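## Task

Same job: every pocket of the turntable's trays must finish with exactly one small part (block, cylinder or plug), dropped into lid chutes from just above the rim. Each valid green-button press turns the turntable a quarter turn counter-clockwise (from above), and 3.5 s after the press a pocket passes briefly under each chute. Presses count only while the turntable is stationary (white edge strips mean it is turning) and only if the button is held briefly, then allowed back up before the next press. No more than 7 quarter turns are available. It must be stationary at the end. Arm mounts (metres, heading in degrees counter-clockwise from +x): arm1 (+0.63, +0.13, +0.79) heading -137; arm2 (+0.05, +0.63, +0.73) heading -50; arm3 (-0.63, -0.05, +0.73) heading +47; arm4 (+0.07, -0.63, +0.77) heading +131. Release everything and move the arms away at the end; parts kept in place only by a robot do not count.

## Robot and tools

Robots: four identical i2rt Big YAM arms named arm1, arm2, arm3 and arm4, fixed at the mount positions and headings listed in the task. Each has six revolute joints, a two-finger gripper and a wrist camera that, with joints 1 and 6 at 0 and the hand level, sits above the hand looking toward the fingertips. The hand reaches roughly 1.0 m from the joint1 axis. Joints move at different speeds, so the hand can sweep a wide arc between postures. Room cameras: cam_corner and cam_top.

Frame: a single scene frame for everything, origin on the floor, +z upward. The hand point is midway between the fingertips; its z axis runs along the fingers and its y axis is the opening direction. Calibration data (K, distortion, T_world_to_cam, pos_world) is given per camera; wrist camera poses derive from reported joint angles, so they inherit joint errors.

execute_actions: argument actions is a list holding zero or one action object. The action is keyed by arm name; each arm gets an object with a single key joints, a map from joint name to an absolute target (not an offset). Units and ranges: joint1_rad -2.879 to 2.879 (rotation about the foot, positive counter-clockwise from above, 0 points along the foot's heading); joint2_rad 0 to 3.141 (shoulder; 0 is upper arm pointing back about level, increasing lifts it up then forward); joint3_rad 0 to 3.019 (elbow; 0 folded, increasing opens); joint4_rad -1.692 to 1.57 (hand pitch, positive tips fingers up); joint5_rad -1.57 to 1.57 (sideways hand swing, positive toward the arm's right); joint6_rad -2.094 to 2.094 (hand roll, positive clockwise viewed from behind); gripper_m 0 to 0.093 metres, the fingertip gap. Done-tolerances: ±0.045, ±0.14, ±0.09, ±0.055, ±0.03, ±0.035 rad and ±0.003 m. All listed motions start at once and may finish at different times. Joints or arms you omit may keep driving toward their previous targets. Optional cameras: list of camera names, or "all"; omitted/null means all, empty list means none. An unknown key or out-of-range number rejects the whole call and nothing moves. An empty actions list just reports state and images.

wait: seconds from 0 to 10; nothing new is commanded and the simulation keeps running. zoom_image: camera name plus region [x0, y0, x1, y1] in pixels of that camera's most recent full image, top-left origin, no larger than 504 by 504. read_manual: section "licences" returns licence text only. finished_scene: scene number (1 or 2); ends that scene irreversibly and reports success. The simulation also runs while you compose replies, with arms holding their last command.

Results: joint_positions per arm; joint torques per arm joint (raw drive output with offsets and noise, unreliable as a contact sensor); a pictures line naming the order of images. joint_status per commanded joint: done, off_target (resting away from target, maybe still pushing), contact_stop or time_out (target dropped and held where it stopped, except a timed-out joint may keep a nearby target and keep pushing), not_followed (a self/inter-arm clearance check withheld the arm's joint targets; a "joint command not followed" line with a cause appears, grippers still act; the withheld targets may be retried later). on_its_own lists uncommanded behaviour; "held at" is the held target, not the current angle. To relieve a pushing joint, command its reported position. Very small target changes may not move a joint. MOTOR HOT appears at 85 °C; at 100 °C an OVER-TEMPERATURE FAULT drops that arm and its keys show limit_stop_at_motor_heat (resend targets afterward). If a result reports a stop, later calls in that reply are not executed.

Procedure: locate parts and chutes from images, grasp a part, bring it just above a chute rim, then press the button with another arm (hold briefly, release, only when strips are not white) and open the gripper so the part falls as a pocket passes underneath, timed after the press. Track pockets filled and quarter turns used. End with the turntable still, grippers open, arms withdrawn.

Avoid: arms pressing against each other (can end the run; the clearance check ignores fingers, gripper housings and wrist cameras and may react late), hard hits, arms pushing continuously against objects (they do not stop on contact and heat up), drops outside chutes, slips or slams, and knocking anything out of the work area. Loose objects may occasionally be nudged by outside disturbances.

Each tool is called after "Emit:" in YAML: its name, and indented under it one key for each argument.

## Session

Emit:
execute_actions:
  actions: []

Scene clock: 0.00 s.
Joint torques (N m, as the arm reports them, + toward a larger angle): no reading
arm1.joint_positions: joint1_rad=-0.830 joint2_rad=+0.447 joint3_rad=+1.452 joint4_rad=-1.527 joint5_rad=+0.017 joint6_rad=+0.006 gripper_m=+0.095
arm1.joint_status: not commanded
arm1.hand: x=+0.5059 y=+0.1524 z=+1.3430 quat_wxyz=(+0.020, -0.864, +0.043, +0.502) (m; scene frame)
arm2.joint_positions: joint1_rad=+0.793 joint2_rad=+0.441 joint3_rad=+1.456 joint4_rad=-1.519 joint5_rad=-0.012 joint6_rad=-0.014 gripper_m=+0.094
arm2.joint_status: not commanded
arm2.hand: x=+0.1819 y=+0.6199 z=+1.2887 quat_wxyz=(-0.504, -0.027, -0.863, +0.018) (m; scene frame)
arm3.joint_positions: joint1_rad=-0.113 joint2_rad=+0.435 joint3_rad=+1.465 joint4_rad=-1.533 joint5_rad=-0.004 joint6_rad=+0.004 gripper_m=+0.094
arm3.joint_status: not commanded
arm3.hand: x=-0.5411 y=+0.0263 z=+1.2882 quat_wxyz=(-0.479, +0.293, -0.808, -0.178) (m; scene frame)
arm4.joint_positions: joint1_rad=-0.761 joint2_rad=+0.439 joint3_rad=+1.477 joint4_rad=-1.525 joint5_rad=-0.008 joint6_rad=-0.005 gripper_m=+0.094
arm4.joint_status: not commanded
arm4.hand: x=+0.0729 y=-0.5075 z=+1.3364 quat_wxyz=(-0.372, +0.597, -0.617, -0.354) (m; scene frame)
pictures: arm1_cam_wrist, arm2_cam_wrist, arm3_cam_wrist, arm4_cam_wrist, cam_corner, cam_top
camera_calibration (this result's frames):
arm1_cam_wrist: T_world_to_cam=[[0.114441, 0.993379, -0.0100924, -0.200617], [0.90827, -0.108741, -0.404006, 0.101746], [-0.402429, 0.0370682, -0.914701, 1.54825], [0, 0, 0, 1]] pos_world=[0.553608, 0.152961, 1.45527]
arm2_cam_wrist: T_world_to_cam=[[-0.0629522, -0.997943, -0.0121405, 0.649717], [-0.906415, 0.0622609, -0.417774, 0.668385], [0.417671, -0.0152954, -0.90847, 1.22805], [0, 0, 0, 1]] pos_world=[0.133817, 0.62555, 1.40276]
arm3_cam_wrist: T_world_to_cam=[[0.637402, -0.770529, 0.00187421, 0.363173], [-0.694573, -0.575619, -0.431546, 0.202035], [0.333598, 0.273767, -0.902089, 1.46285], [0, 0, 0, 1]] pos_world=[-0.579161, -0.00434774, 1.40613]
arm4_cam_wrist: T_world_to_cam=[[0.998594, -0.0530082, 0.000992585, -0.105614], [-0.0473869, -0.900781, -0.431681, 0.127795], [0.0237767, 0.431027, -0.902026, 1.54553], [0, 0, 0, 1]] pos_world=[0.0747741, -0.556647, 1.44938]
Images, in order (width x height): arm1_cam_wrist 616x616, arm2_cam_wrist 616x616, arm3_cam_wrist 616x616, arm4_cam_wrist 616x616, cam_corner 896x504, cam_top 896x504.

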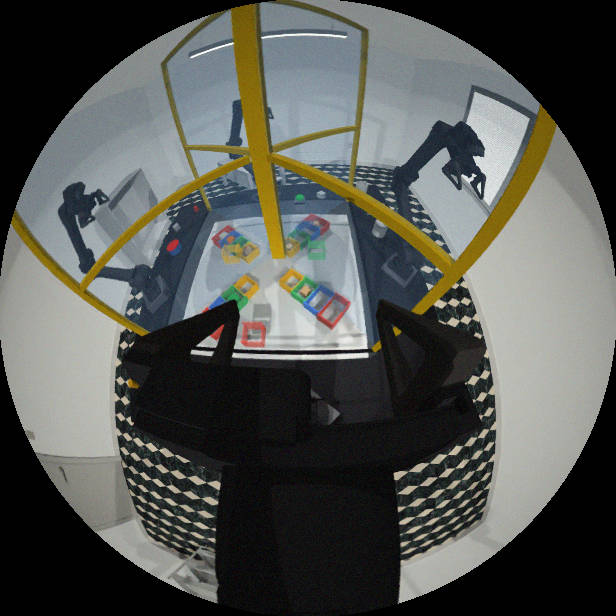

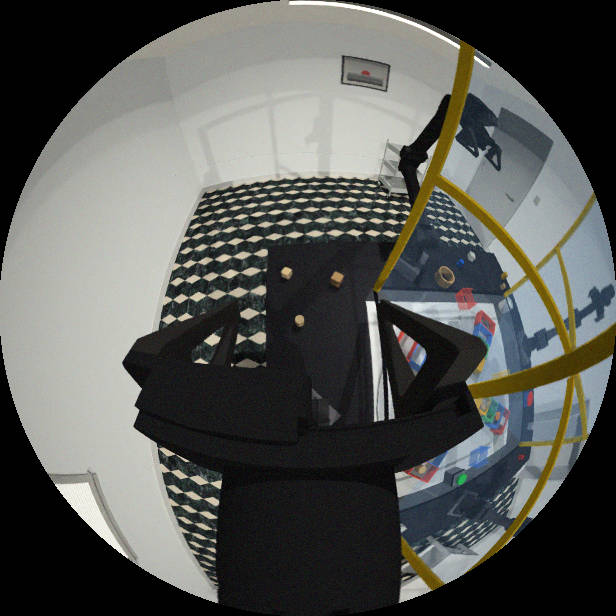

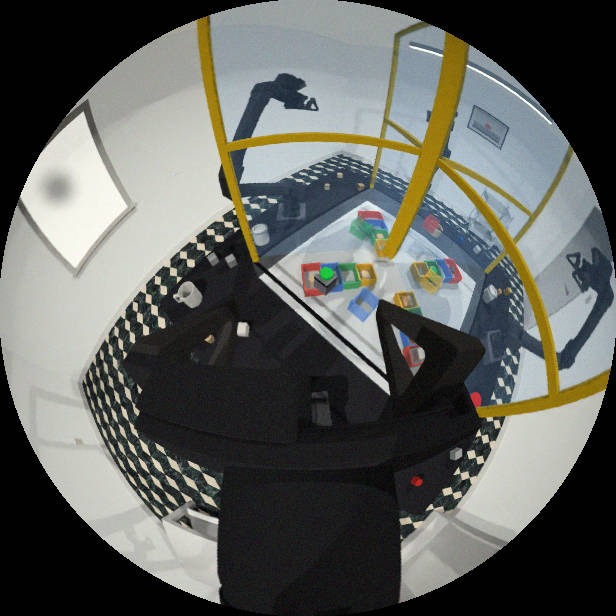

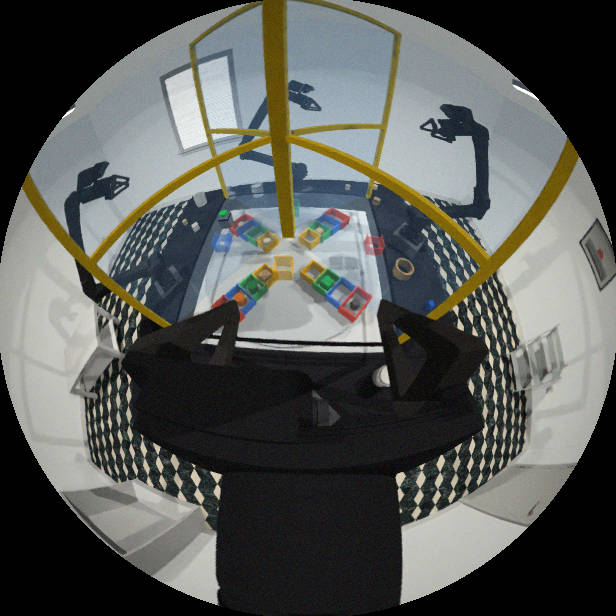

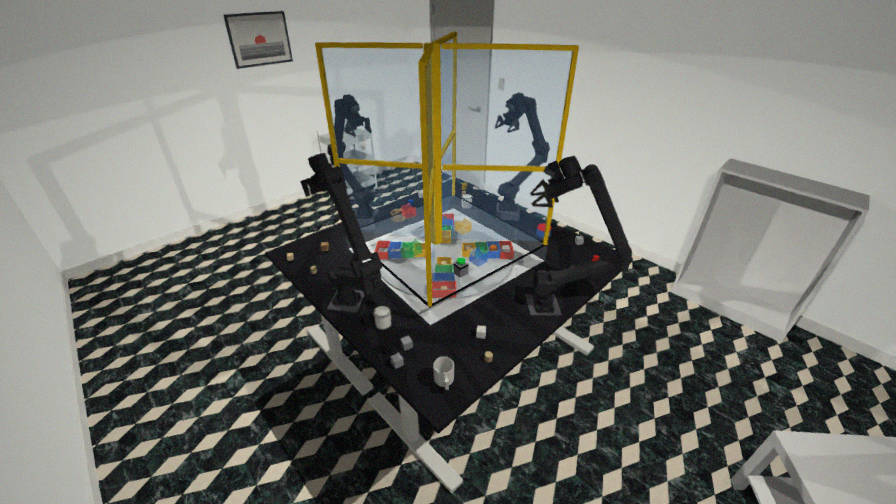

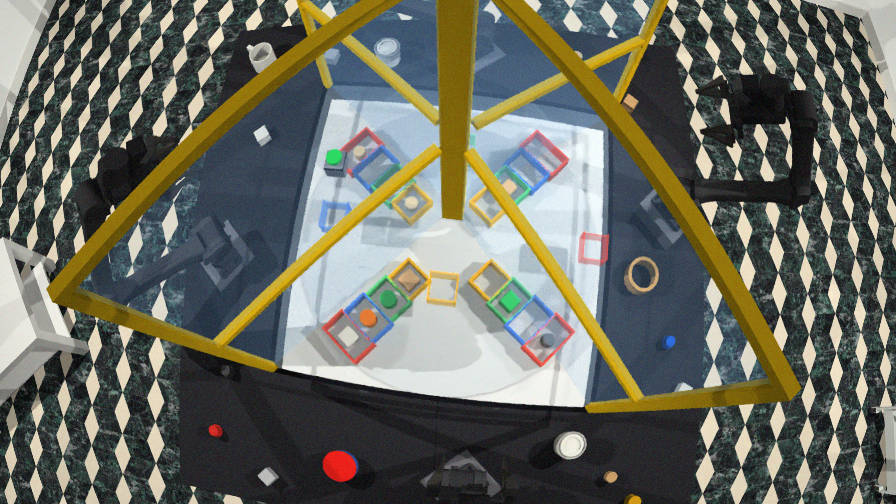

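Emit:
zoom_image:
  camera: "cam_top"
  region: [280,80,620,420]

Emit:
zoom_image:
  camera: "cam_corner"
  region: [350,180,560,320]

Region (280, 80, 620, 420) of cam_top's 896x504 image, scaled by 1.482, with more detail than that image has.

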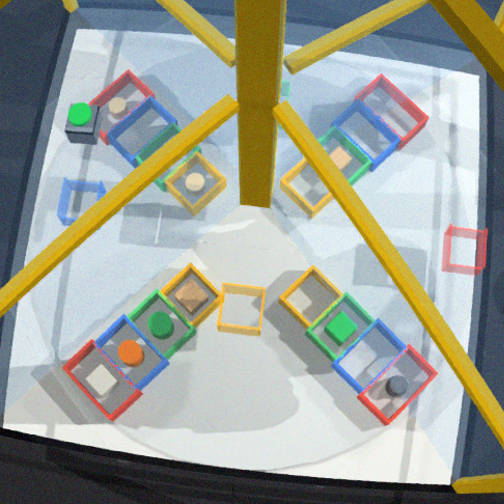

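Region (350, 180, 560, 320) of cam_corner's 896x504 image, scaled by 2.400, with more detail than that image has.

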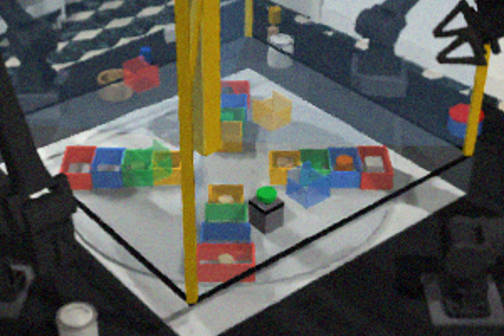

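Emit:
execute_actions:
  actions:
    - {"arm1":{"joints":{"joint1_rad":0.81,"joint2_rad":0.8,"joint3_rad":0.85,"joint4_rad":-1.55,"joint5_rad":0}},"arm2":{"joints":{"joint1_rad":0.934,"joint2_rad":0.8,"joint3_rad":0.88,"joint4_rad":-1.55,"joint5_rad":0}},"arm3":{"joints":{"joint1_rad":0.6,"joint2_rad":0.8,"joint3_rad":0.88,"joint4_rad":-1.55}},"arm4":{"joints":{"joint1_rad":-2.23,"joint2_rad":0.8,"joint3_rad":0.85,"joint4_rad":-1.55}}}
  cameras: []

Emit:
execute_actions:
  actions:
    - {"arm1":{"joints":{"joint2_rad":1.44,"joint3_rad":0.825,"joint4_rad":-0.92}},"arm2":{"joints":{"joint2_rad":1.285,"joint3_rad":0.855,"joint4_rad":-1.106}},"arm3":{"joints":{"joint2_rad":1.487,"joint3_rad":1.09,"joint4_rad":-1.107}},"arm4":{"joints":{"joint2_rad":1.52,"joint3_rad":1.01,"joint4_rad":-0.993}}}

Scene clock: 37.13 s.
Joint torques (N m, as the arm reports them, + toward a larger angle): arm1=[-0.07 -1.33  9.6  -0.17  0.07  0.11] | arm2=[ 1.3  -3.44  9.08  0.14  0.26 -0.02] | arm3=[ 2.22 -1.33  8.04  0.36 -0.06 -0.01] | arm4=[ 1.04 -2.89  7.63 -0.35  0.13 -0.06]
arm1.joint_positions: joint1_rad=+0.802 joint2_rad=+0.800 joint3_rad=+0.849 joint4_rad=-1.536 joint5_rad=+0.001 joint6_rad=+0.006 gripper_m=+0.095
arm1.joint_status: all done
arm1.hand: x=+0.6272 y=-0.0733 z=+1.0132 quat_wxyz=(-0.032, -0.714, -0.699, +0.036) (m; scene frame)
arm2.joint_positions: joint1_rad=+0.928 joint2_rad=+0.806 joint3_rad=+0.887 joint4_rad=-1.545 joint5_rad=-0.003 joint6_rad=-0.014 gripper_m=+0.094
arm2.joint_status: all done
arm2.hand: x=+0.2686 y=+0.6409 z=+0.9658 quat_wxyz=(-0.048, +0.033, -0.998, -0.004) (m; scene frame)
arm3.joint_positions: joint1_rad=+0.591 joint2_rad=+0.796 joint3_rad=+0.881 joint4_rad=-1.540 joint5_rad=-0.003 joint6_rad=+0.004 gripper_m=+0.094
arm3.joint_status: all done
arm3.hand: x=-0.5954 y=+0.1625 z=+0.9652 quat_wxyz=(-0.046, +0.643, -0.763, -0.040) (m; scene frame)
arm4.joint_positions: joint1_rad=-2.228 joint2_rad=+0.806 joint3_rad=+0.853 joint4_rad=-1.537 joint5_rad=-0.008 joint6_rad=-0.005 gripper_m=+0.094
arm4.joint_status: all done
arm4.hand: x=+0.2798 y=-0.6154 z=+0.9952 quat_wxyz=(-0.043, +0.032, -0.999, -0.002) (m; scene frame)
pictures: none
No camera images: the call's "cameras" was empty. Leave "cameras" out to get every camera's image.

Scene clock: 38.57 s.
Joint torques (N m, as the arm reports them, + toward a larger angle): arm1=[ -0.15 -10.94   8.17   0.98   0.06   0.11] | arm2=[ 1.05 -8.03  8.38  0.51  0.26 -0.03] | arm3=[  2.24 -13.61   8.71   1.22  -0.04  -0.01] | arm4=[  0.74 -11.59   9.     0.68   0.14  -0.11]
arm1.joint_positions: joint1_rad=+0.802 joint2_rad=+1.443 joint3_rad=+0.822 joint4_rad=-0.935 joint5_rad=+0.001 joint6_rad=+0.006 gripper_m=+0.095
arm1.joint_status: all done
arm1.hand: x=+0.6240 y=-0.2219 z=+0.8384 quat_wxyz=(-0.007, -0.715, -0.699, +0.012) (m; scene frame)
arm2.joint_positions: joint1_rad=+0.928 joint2_rad=+1.286 joint3_rad=+0.859 joint4_rad=-1.114 joint5_rad=-0.003 joint6_rad=-0.014 gripper_m=+0.094
arm2.joint_status: all done
arm2.hand: x=+0.3872 y=+0.6477 z=+0.8365 quat_wxyz=(-0.009, +0.033, -0.999, -0.003) (m; scene frame)
arm3.joint_positions: joint1_rad=+0.591 joint2_rad=+1.496 joint3_rad=+1.070 joint4_rad=-1.120 joint5_rad=-0.003 joint6_rad=+0.004 gripper_m=+0.094
arm3.joint_status: all done
arm3.hand: x=-0.5615 y=+0.3614 z=+0.8390 quat_wxyz=(-0.011, +0.644, -0.765, -0.010) (m; scene frame)
arm4.joint_positions: joint1_rad=-2.228 joint2_rad=+1.528 joint3_rad=+0.977 joint4_rad=-1.008 joint5_rad=-0.008 joint6_rad=-0.005 gripper_m=+0.094
arm4.joint_status: all done
arm4.hand: x=+0.4721 y=-0.6052 z=+0.8382 quat_wxyz=(-0.008, +0.032, -0.999, -0.001) (m; scene frame)
pictures: arm1_cam_wrist, arm2_cam_wrist, arm3_cam_wrist, arm4_cam_wrist, cam_corner, cam_top
camera_calibration (this result's frames):
arm1_cam_wrist: T_world_to_cam=[[-0.999191, 0.033459, 0.0223003, 0.607268], [0.0401999, 0.819106, 0.572231, -0.320945], [0.000879919, 0.572665, -0.819789, 0.93577], [0, 0, 0, 1]] pos_world=[0.618855, -0.293314, 0.937246]
arm2_cam_wrist: T_world_to_cam=[[0.0539906, -0.998425, -0.0152686, 0.642487], [-0.820269, -0.053066, 0.569511, -0.120695], [-0.569424, -0.0182239, -0.821842, 1.04358], [0, 0, 0, 1]] pos_world=[0.460548, 0.654088, 0.936203]
arm3_cam_wrist: T_world_to_cam=[[0.985865, -0.16711, 0.0120285, 0.604354], [-0.144872, -0.814207, 0.56221, -0.251996], [-0.0841573, -0.556005, -0.826907, 0.974979], [0, 0, 0, 1]] pos_world=[-0.550267, 0.43791, 0.940622]
arm4_cam_wrist: T_world_to_cam=[[0.0508071, -0.998659, 0.00998182, -0.641299], [-0.816057, -0.0357513, 0.576865, -0.115327], [-0.575734, -0.0374546, -0.816779, 1.05678], [0, 0, 0, 1]] pos_world=[0.54689, -0.604981, 0.936081]
Images, in order (width x height): arm1_cam_wrist 616x616, arm2_cam_wrist 616x616, arm3_cam_wrist 616x616, arm4_cam_wrist 616x616, cam_corner 896x504, cam_top 896x504.

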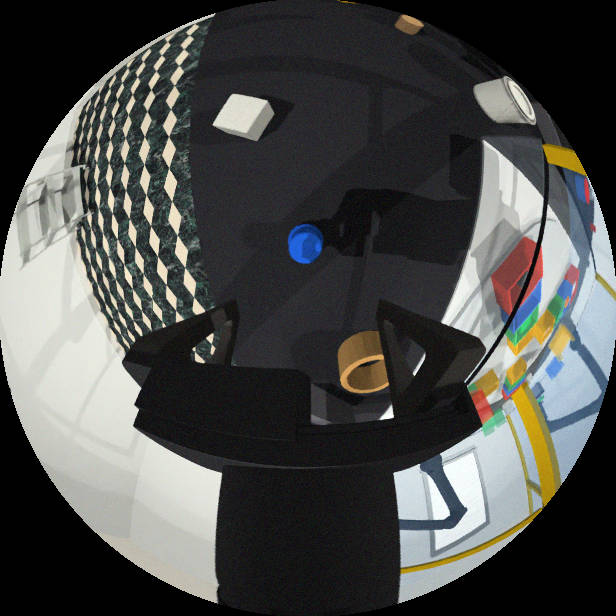

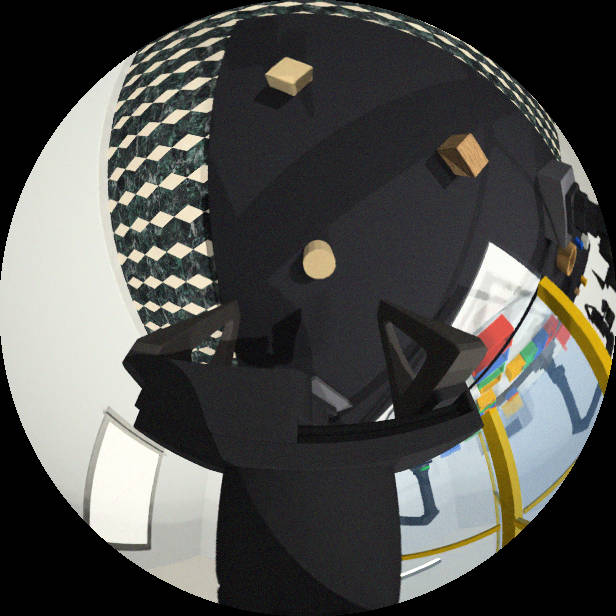

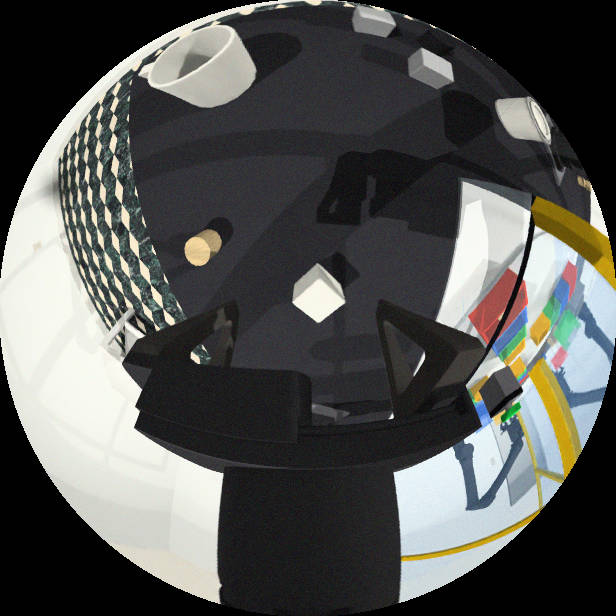

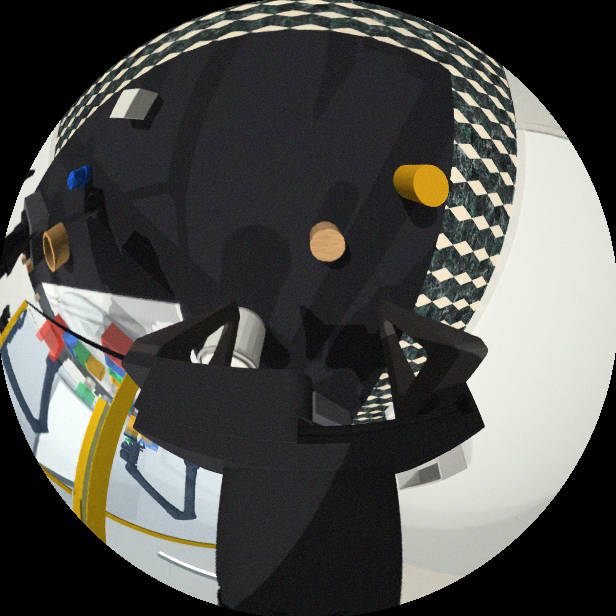

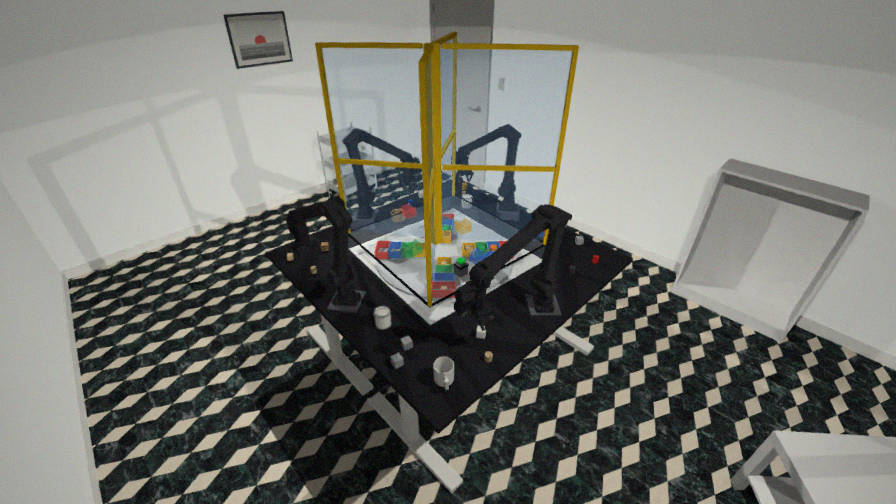

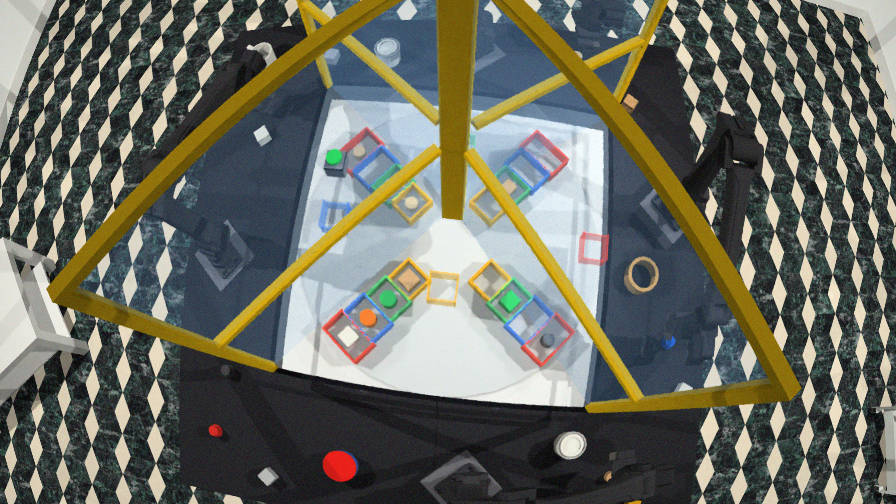

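Emit:
execute_actions:
  actions:
    - {"arm1":{"joints":{"joint4_rad":-0.86}},"arm2":{"joints":{"joint1_rad":0.893}},"arm3":{"joints":{"joint1_rad":0.549,"joint6_rad":0.76,"joint4_rad":-1.21}},"arm4":{"joints":{"joint1_rad":-2.274,"joint4_rad":-0.9}}}
  cameras: []

Emit:
execute_actions:
  actions:
    - {"arm1":{"joints":{"joint2_rad":1.675,"joint3_rad":0.775,"joint4_rad":-0.641}},"arm2":{"joints":{"joint2_rad":1.475,"joint3_rad":0.742,"joint4_rad":-0.82}},"arm3":{"joints":{"joint2_rad":1.578,"joint3_rad":0.868,"joint4_rad":-0.835}},"arm4":{"joints":{"joint2_rad":1.745,"joint3_rad":0.955,"joint4_rad":-0.755}}}
  cameras: ["arm1_cam_wrist","arm2_cam_wrist","arm3_cam_wrist","arm4_cam_wrist"]

Scene clock: 56.40 s.
Joint torques (N m, as the arm reports them, + toward a larger angle): arm1=[ -0.15 -11.06   8.29   1.11   0.06   0.11] | arm2=[ 0.02 -8.02  8.37  0.55  0.26 -0.03] | arm3=[  0.66 -12.77   8.55  -0.12   0.02   0.08] | arm4=[  0.9  -12.27   9.18   0.98   0.13  -0.05]
arm1.joint_positions: joint1_rad=+0.802 joint2_rad=+1.443 joint3_rad=+0.822 joint4_rad=-0.876 joint5_rad=+0.001 joint6_rad=+0.006 gripper_m=+0.095
arm1.joint_status: all done
arm1.hand: x=+0.6237 y=-0.2365 z=+0.8392 quat_wxyz=(-0.028, -0.714, -0.699, +0.033) (m; scene frame)
arm2.joint_positions: joint1_rad=+0.900 joint2_rad=+1.286 joint3_rad=+0.859 joint4_rad=-1.114 joint5_rad=-0.003 joint6_rad=-0.014 gripper_m=+0.094
arm2.joint_status: all done
arm2.hand: x=+0.3876 y=+0.6381 z=+0.8365 quat_wxyz=(-0.009, +0.019, -1.000, -0.003) (m; scene frame)
arm3.joint_positions: joint1_rad=+0.555 joint2_rad=+1.496 joint3_rad=+1.070 joint4_rad=-1.198 joint5_rad=-0.003 joint6_rad=+0.750 gripper_m=+0.094
arm3.joint_status: all done
arm3.hand: x=-0.5506 y=+0.3398 z=+0.8392 quat_wxyz=(+0.012, +0.304, -0.952, +0.021) (m; scene frame)
arm4.joint_positions: joint1_rad=-2.275 joint2_rad=+1.528 joint3_rad=+0.977 joint4_rad=-0.917 joint5_rad=-0.008 joint6_rad=-0.005 gripper_m=+0.094
arm4.joint_status: all done
arm4.hand: x=+0.4951 y=-0.6239 z=+0.8397 quat_wxyz=(-0.054, +0.008, -0.998, -0.001) (m; scene frame)
pictures: none
No camera images: the call's "cameras" was empty. Leave "cameras" out to get every camera's image.

Scene clock: 57.50 s.
Joint torques (N m, as the arm reports them, + toward a larger angle): arm1=[ -0.15 -13.99   6.48   0.94   0.06   0.11] | arm2=[-0.09 -9.7   7.12  0.48  0.26 -0.03] | arm3=[  1.62 -12.17   6.56   1.19   0.07   0.09] | arm4=[  0.68 -13.75   5.75   0.59   0.11  -0.08]
arm1.joint_positions: joint1_rad=+0.802 joint2_rad=+1.686 joint3_rad=+0.769 joint4_rad=-0.655 joint5_rad=+0.001 joint6_rad=+0.006 gripper_m=+0.095
arm1.joint_status: all done
arm1.hand: x=+0.6233 y=-0.2326 z=+0.7415 quat_wxyz=(-0.002, -0.715, -0.699, +0.006) (m; scene frame)
arm2.joint_positions: joint1_rad=+0.900 joint2_rad=+1.486 joint3_rad=+0.741 joint4_rad=-0.828 joint5_rad=-0.003 joint6_rad=-0.014 gripper_m=+0.094
arm2.joint_status: all done
arm2.hand: x=+0.3887 y=+0.6384 z=+0.7362 quat_wxyz=(+0.006, +0.019, -1.000, -0.003) (m; scene frame)
arm3.joint_positions: joint1_rad=+0.555 joint2_rad=+1.586 joint3_rad=+0.857 joint4_rad=-0.848 joint5_rad=-0.004 joint6_rad=+0.751 gripper_m=+0.094
arm3.joint_status: all done
arm3.hand: x=-0.5540 y=+0.3233 z=+0.7369 quat_wxyz=(+0.001, +0.304, -0.953, +0.000) (m; scene frame)
arm4.joint_positions: joint1_rad=-2.275 joint2_rad=+1.765 joint3_rad=+0.947 joint4_rad=-0.768 joint5_rad=-0.008 joint6_rad=-0.005 gripper_m=+0.094
arm4.joint_status: all done
arm4.hand: x=+0.4903 y=-0.6246 z=+0.7370 quat_wxyz=(+0.005, +0.008, -1.000, -0.001) (m; scene frame)
pictures: arm1_cam_wrist, arm2_cam_wrist, arm3_cam_wrist, arm4_cam_wrist
camera_calibration (this result's frames):
arm1_cam_wrist: T_world_to_cam=[[-0.999195, 0.0331626, 0.0225921, 0.608868], [0.0401105, 0.809385, 0.585908, -0.269098], [0.00114448, 0.586342, -0.810063, 0.858203], [0, 0, 0, 1]] pos_world=[0.618189, -0.305589, 0.839109]
arm2_cam_wrist: T_world_to_cam=[[0.0250256, -0.999574, -0.0149859, 0.643407], [-0.802965, -0.0290284, 0.595319, -0.103929], [-0.595501, -0.00286506, -0.80335, 0.94855], [0, 0, 0, 1]] pos_world=[0.46531, 0.642834, 0.83353]
arm3_cam_wrist: T_world_to_cam=[[0.581012, -0.813807, 0.0119739, 0.57659], [-0.661868, -0.463872, 0.588859, -0.643791], [-0.473663, -0.350059, -0.808147, 0.573809], [0, 0, 0, 1]] pos_world=[-0.489318, 0.371464, 0.83592]
arm4_cam_wrist: T_world_to_cam=[[0.00362482, -0.999944, 0.00993589, -0.638249], [-0.801092, 0.00304332, 0.598534, -0.0418223], [-0.598531, -0.0101291, -0.801036, 1.00057], [0, 0, 0, 1]] pos_world=[0.567682, -0.627951, 0.832867]
Images, in order (width x height): arm1_cam_wrist 616x616, arm2_cam_wrist 616x616, arm3_cam_wrist 616x616, arm4_cam_wrist 616x616.

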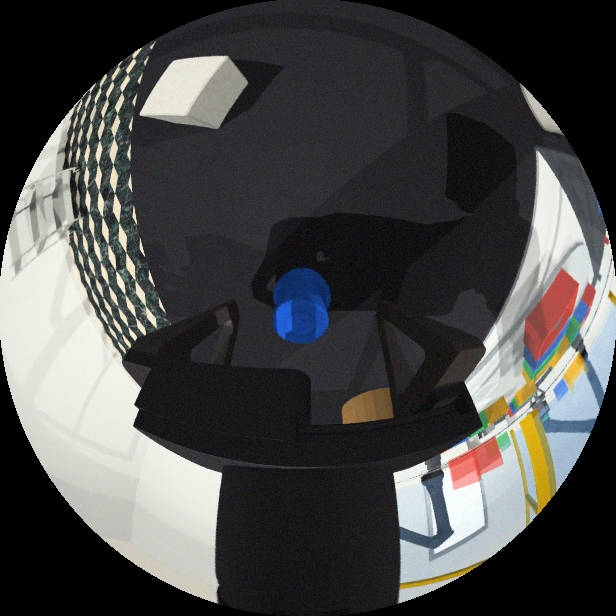

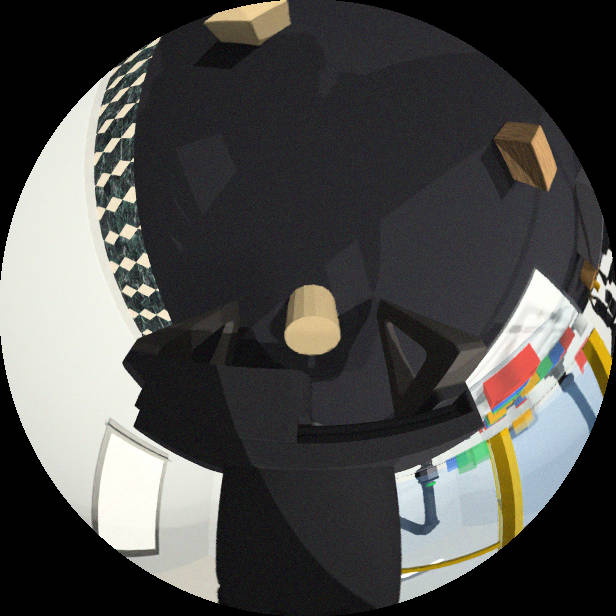

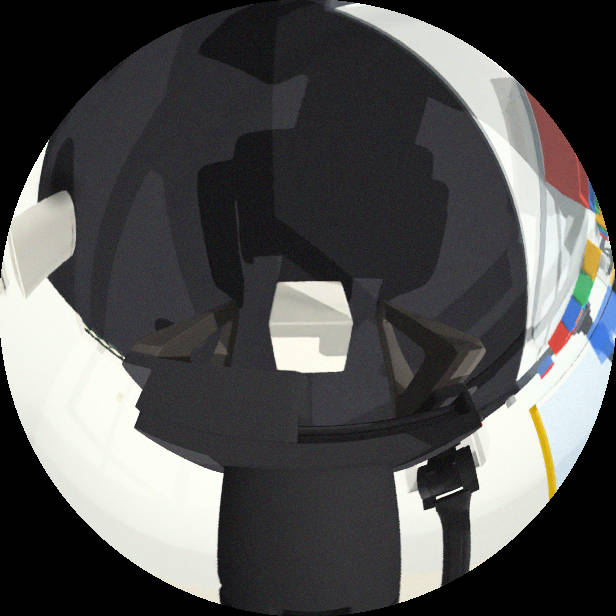

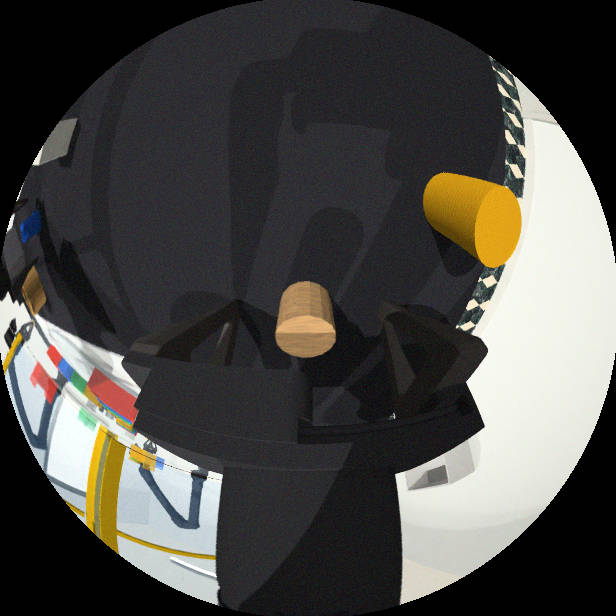

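Emit:
execute_actions:
  actions:
    - {"arm1":{"joints":{"joint4_rad":-0.615,"gripper_m":0.01}},"arm2":{"joints":{"gripper_m":0.01}},"arm3":{"joints":{"gripper_m":0.015}},"arm4":{"joints":{"gripper_m":0.01}}}
  cameras: []

Emit:
execute_actions:
  actions:
    - {"arm1":{"joints":{"joint2_rad":0.8,"joint3_rad":0.88,"joint4_rad":-1.55}},"arm2":{"joints":{"joint2_rad":0.8,"joint3_rad":0.92,"joint4_rad":-1.55}},"arm3":{"joints":{"joint2_rad":0.8,"joint3_rad":0.92,"joint4_rad":-1.55}},"arm4":{"joints":{"joint2_rad":0.8,"joint3_rad":0.85,"joint4_rad":-1.55}}}
  cameras: []

Emit:
execute_actions:
  actions:
    - {"arm1":{"joints":{"joint1_rad":-0.262}},"arm2":{"joints":{"joint1_rad":-0.685}},"arm3":{"joints":{"joint1_rad":-0.24,"joint6_rad":0.34}},"arm4":{"joints":{"joint1_rad":-0.582}}}
  cameras: []

Emit:
execute_actions:
  actions:
    - {"arm1":{"joints":{"joint2_rad":1.15,"joint3_rad":0.86,"joint4_rad":-1.225}},"arm2":{"joints":{"joint2_rad":1.33,"joint3_rad":1.2,"joint4_rad":-1.37}},"arm3":{"joints":{"joint2_rad":1.43,"joint3_rad":1.39,"joint4_rad":-1.46}},"arm4":{"joints":{"joint2_rad":1.53,"joint3_rad":1.32,"joint4_rad":-1.06}}}

Scene clock: 77.47 s.
Joint torques (N m, as the arm reports them, + toward a larger angle): arm1=[ -0.19 -13.69   6.63   1.01   0.08   0.11] | arm2=[ 0.21 -9.85  7.21  0.54  0.24 -0.02] | arm3=[  0.99 -12.25   6.82   1.06   0.05   0.07] | arm4=[  0.88 -14.56   5.9    0.6    0.08  -0.07]
arm1.joint_positions: joint1_rad=+0.802 joint2_rad=+1.686 joint3_rad=+0.769 joint4_rad=-0.630 joint5_rad=+0.001 joint6_rad=+0.006 gripper_m=+0.029
arm1.joint_status: gripper_m off_target (ended at +0.029, target +0.010); the others done
arm1.hand: x=+0.6233 y=-0.2388 z=+0.7416 quat_wxyz=(-0.011, -0.715, -0.699, +0.015) (m; scene frame)
arm2.joint_positions: joint1_rad=+0.900 joint2_rad=+1.486 joint3_rad=+0.741 joint4_rad=-0.828 joint5_rad=-0.002 joint6_rad=-0.014 gripper_m=+0.031
arm2.joint_status: gripper_m off_target (ended at +0.031, target +0.010)
arm2.hand: x=+0.3887 y=+0.6383 z=+0.7362 quat_wxyz=(+0.006, +0.019, -1.000, -0.003) (m; scene frame)
arm3.joint_positions: joint1_rad=+0.555 joint2_rad=+1.586 joint3_rad=+0.857 joint4_rad=-0.847 joint5_rad=-0.004 joint6_rad=+0.751 gripper_m=+0.039
arm3.joint_status: gripper_m off_target (ended at +0.039, target +0.015)
arm3.hand: x=-0.5539 y=+0.3235 z=+0.7369 quat_wxyz=(+0.001, +0.303, -0.953, +0.000) (m; scene frame)
arm4.joint_positions: joint1_rad=-2.275 joint2_rad=+1.765 joint3_rad=+0.947 joint4_rad=-0.768 joint5_rad=-0.008 joint6_rad=-0.005 gripper_m=+0.031
arm4.joint_status: gripper_m off_target (ended at +0.031, target +0.010)
arm4.hand: x=+0.4903 y=-0.6247 z=+0.7370 quat_wxyz=(+0.005, +0.008, -1.000, -0.001) (m; scene frame)
pictures: none
No camera images: the call's "cameras" was empty. Leave "cameras" out to get every camera's image.

Scene clock: 78.97 s.
Joint torques (N m, as the arm reports them, + toward a larger angle): arm1=[-0.07 -1.15 12.27 -0.14  0.09  0.11] | arm2=[-0.03 -2.72 12.51  0.12  0.25 -0.05] | arm3=[ 0.7  -1.17 11.18  0.33  0.06  0.05] | arm4=[ 0.67 -3.04  8.51 -0.17  0.1  -0.08]
arm1.joint_positions: joint1_rad=+0.802 joint2_rad=+0.796 joint3_rad=+0.846 joint4_rad=-1.537 joint5_rad=+0.001 joint6_rad=+0.006 gripper_m=+0.029
arm1.joint_status: all done
arm1.hand: x=+0.6273 y=-0.0721 z=+1.0126 quat_wxyz=(-0.032, -0.714, -0.699, +0.036) (m; scene frame)
arm2.joint_positions: joint1_rad=+0.900 joint2_rad=+0.798 joint3_rad=+0.890 joint4_rad=-1.544 joint5_rad=-0.002 joint6_rad=-0.014 gripper_m=+0.031
arm2.joint_status: all done
arm2.hand: x=+0.2691 y=+0.6347 z=+0.9687 quat_wxyz=(-0.054, +0.019, -0.998, -0.003) (m; scene frame)
arm3.joint_positions: joint1_rad=+0.555 joint2_rad=+0.796 joint3_rad=+0.875 joint4_rad=-1.539 joint5_rad=-0.004 joint6_rad=+0.751 gripper_m=+0.039
arm3.joint_status: all done
arm3.hand: x=-0.5881 y=+0.1604 z=+0.9628 quat_wxyz=(-0.028, +0.303, -0.951, -0.051) (m; scene frame)
arm4.joint_positions: joint1_rad=-2.275 joint2_rad=+0.800 joint3_rad=+0.842 joint4_rad=-1.539 joint5_rad=-0.008 joint6_rad=-0.005 gripper_m=+0.031
arm4.joint_status: all done
arm4.hand: x=+0.2766 y=-0.6255 z=+0.9916 quat_wxyz=(-0.039, +0.008, -0.999, -0.001) (m; scene frame)
pictures: none
No camera images: the call's "cameras" was empty. Leave "cameras" out to get every camera's image.

Scene clock: 80.80 s.
Joint torques (N m, as the arm reports them, + toward a larger angle): arm1=[-1.46 -1.15 12.32 -0.14  0.08  0.11] | arm2=[ 0.22 -2.51 12.5   0.16  0.18 -0.01] | arm3=[ 0.7  -1.77 11.28  0.28  0.   -0.09] | arm4=[ 0.86 -2.68  8.62 -0.14  0.13 -0.08]
arm1.joint_positions: joint1_rad=-0.254 joint2_rad=+0.796 joint3_rad=+0.846 joint4_rad=-1.537 joint5_rad=+0.000 joint6_rad=+0.006 gripper_m=+0.029
arm1.joint_status: all done
arm1.hand: x=+0.4487 y=+0.0365 z=+1.0123 quat_wxyz=(-0.015, -0.969, -0.244, +0.045) (m; scene frame)
arm2.joint_positions: joint1_rad=-0.679 joint2_rad=+0.798 joint3_rad=+0.890 joint4_rad=-1.544 joint5_rad=+0.000 joint6_rad=-0.014 gripper_m=+0.031
arm2.joint_status: all done
arm2.hand: x=+0.0568 y=+0.4139 z=+0.9703 quat_wxyz=(-0.038, -0.695, -0.717, +0.045) (m; scene frame)
arm3.joint_positions: joint1_rad=-0.231 joint2_rad=+0.797 joint3_rad=+0.875 joint4_rad=-1.539 joint5_rad=-0.003 joint6_rad=+0.350 gripper_m=+0.039
arm3.joint_status: all done
arm3.hand: x=-0.4525 y=+0.0686 z=+0.9627 quat_wxyz=(-0.051, +0.115, -0.992, -0.029) (m; scene frame)
arm4.joint_positions: joint1_rad=-0.585 joint2_rad=+0.800 joint3_rad=+0.842 joint4_rad=-1.539 joint5_rad=-0.008 joint6_rad=-0.005 gripper_m=+0.031
arm4.joint_status: all done
arm4.hand: x=+0.0425 y=-0.4241 z=+0.9891 quat_wxyz=(-0.021, +0.753, -0.657, -0.026) (m; scene frame)
pictures: none
No camera images: the call's "cameras" was empty. Leave "cameras" out to get every camera's image.

Scene clock: 82.33 s.
Joint torques (N m, as the arm reports them, + toward a larger angle): arm1=[-1.36 -7.95 10.35  0.97  0.08  0.11] | arm2=[ -0.03 -10.32  12.76   0.28   0.17  -0.04] | arm3=[  1.24 -12.61  11.84   0.73   0.    -0.08] | arm4=[  1.09 -15.57  11.33   1.21   0.11  -0.09]
arm1.joint_positions: joint1_rad=-0.254 joint2_rad=+1.161 joint3_rad=+0.846 joint4_rad=-1.240 joint5_rad=+0.000 joint6_rad=+0.006 gripper_m=+0.029
arm1.joint_status: all done
arm1.hand: x=+0.3667 y=-0.0090 z=+0.9312 quat_wxyz=(-0.007, -0.970, -0.244, +0.012) (m; scene frame)
arm2.joint_positions: joint1_rad=-0.679 joint2_rad=+1.343 joint3_rad=+1.162 joint4_rad=-1.372 joint5_rad=+0.000 joint6_rad=-0.014 gripper_m=+0.031
arm2.joint_status: all done
arm2.hand: x=+0.0592 y=+0.2470 z=+0.9301 quat_wxyz=(-0.002, -0.696, -0.718, +0.009) (m; scene frame)
arm3.joint_positions: joint1_rad=-0.231 joint2_rad=+1.442 joint3_rad=+1.333 joint4_rad=-1.466 joint5_rad=-0.003 joint6_rad=+0.349 gripper_m=+0.039
arm3.joint_status: all done
arm3.hand: x=-0.2806 y=+0.1814 z=+0.9569 quat_wxyz=(+0.001, +0.116, -0.993, -0.003) (m; scene frame)
arm4.joint_positions: joint1_rad=-0.585 joint2_rad=+1.552 joint3_rad=+1.270 joint4_rad=-1.076 joint5_rad=-0.008 joint6_rad=-0.005 gripper_m=+0.031
arm4.joint_status: all done
arm4.hand: x=+0.0043 y=-0.1320 z=+0.9306 quat_wxyz=(-0.067, +0.750, -0.654, -0.078) (m; scene frame)
pictures: arm1_cam_wrist, arm2_cam_wrist, arm3_cam_wrist, arm4_cam_wrist, cam_corner, cam_top
camera_calibration (this result's frames):
arm1_cam_wrist: T_world_to_cam=[[-0.463434, 0.886086, 0.00898829, 0.164607], [0.728386, 0.375138, 0.573346, -0.795516], [0.504662, 0.272255, -0.819264, 0.702172], [0, 0, 0, 1]] pos_world=[0.301367, -0.0385967, 1.02989]
arm2_cam_wrist: T_world_to_cam=[[-0.999851, -0.0172231, 0.000987886, 0.0665124], [-0.0135507, 0.819522, 0.572888, -0.730771], [-0.0106765, 0.572789, -0.819633, 0.745301], [0, 0, 0, 1]] pos_world=[0.0645572, 0.173128, 1.02946]
arm3_cam_wrist: T_world_to_cam=[[0.232576, -0.972556, 0.006609, 0.235827], [-0.78788, -0.18442, 0.587567, -0.743084], [-0.570223, -0.141861, -0.809148, 0.767494], [0, 0, 0, 1]] pos_world=[-0.202666, 0.201193, 1.05607]
arm4_cam_wrist: T_world_to_cam=[[0.992484, 0.122173, 0.00702042, 0.000723982], [0.108365, -0.904072, 0.413414, -0.499963], [0.056855, -0.409546, -0.910516, 0.916074], [0, 0, 0, 1]] pos_world=[0.00137662, -0.0769157, 1.04079]
Images, in order (width x height): arm1_cam_wrist 616x616, arm2_cam_wrist 616x616, arm3_cam_wrist 616x616, arm4_cam_wrist 616x616, cam_corner 896x504, cam_top 896x504.

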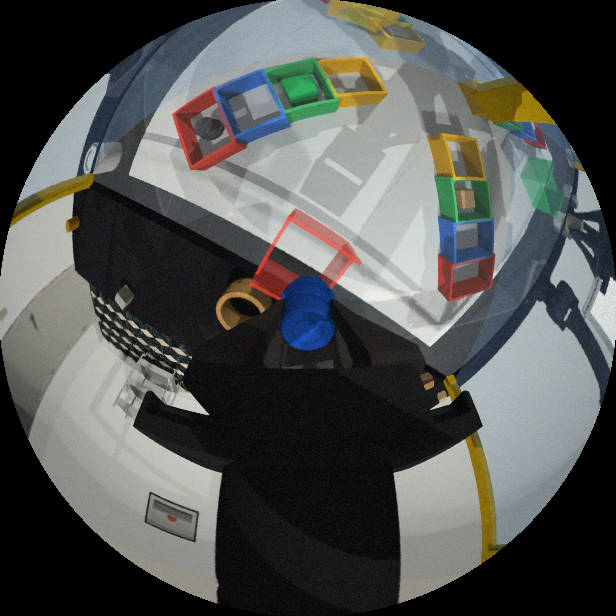

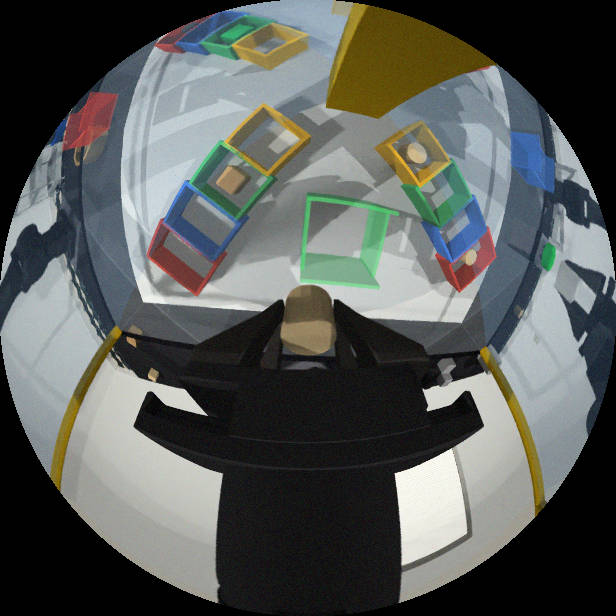

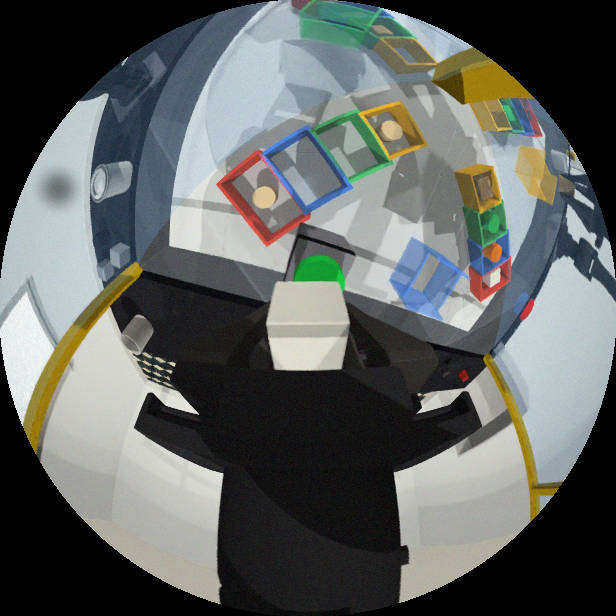

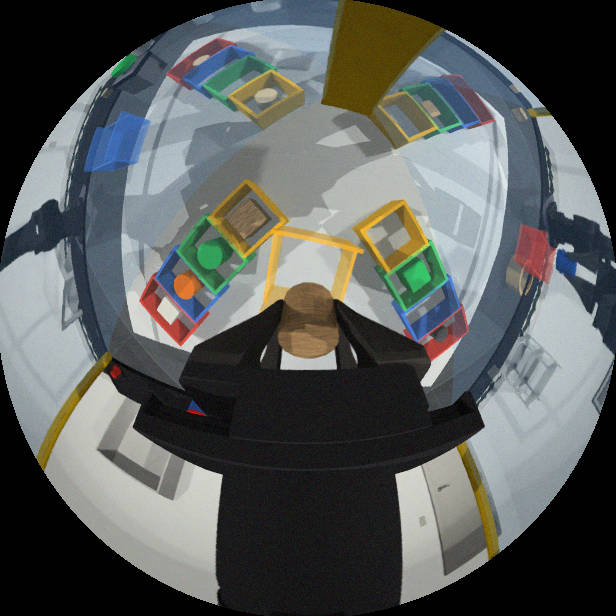

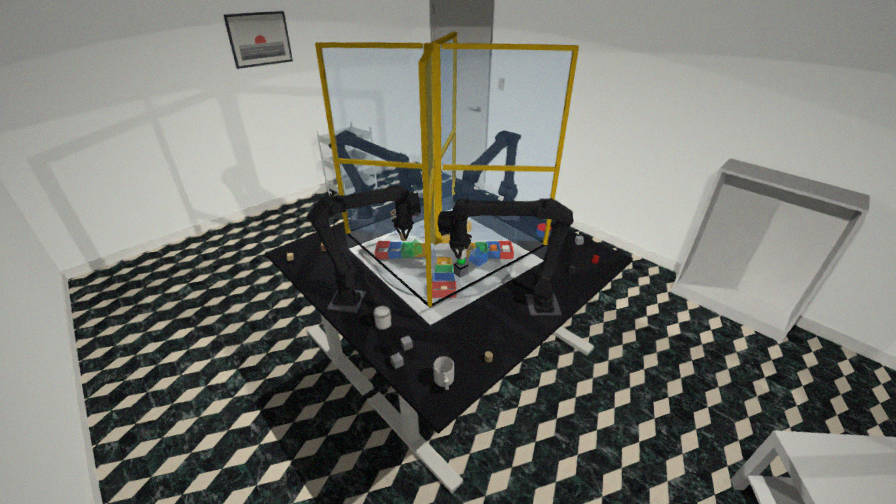

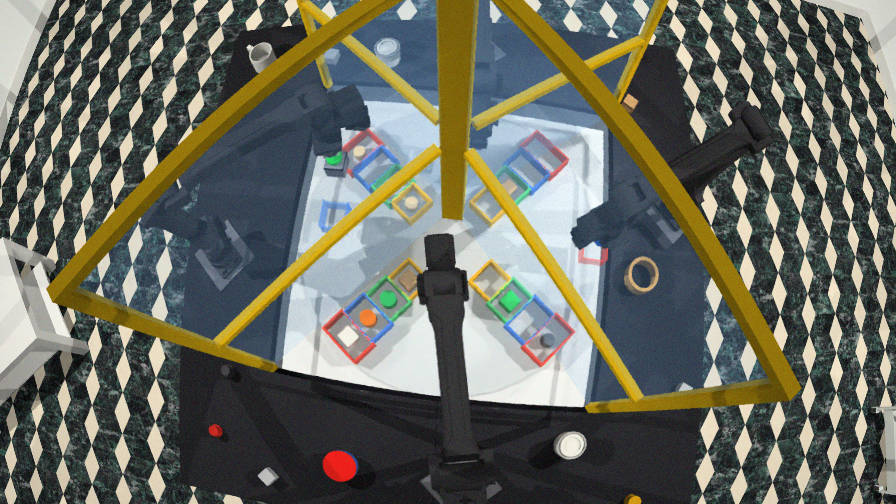

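Emit:
zoom_image:
  camera: "arm3_cam_wrist"
  region: [370,220,490,340]

Region (370, 220, 490, 340) of arm3_cam_wrist's 616x616 image, scaled by 4.200, with more detail than that image has.

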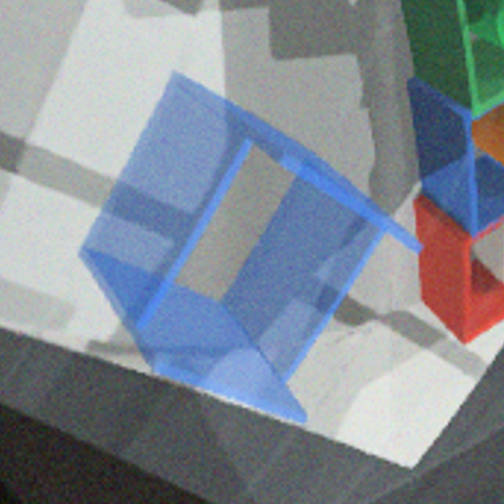

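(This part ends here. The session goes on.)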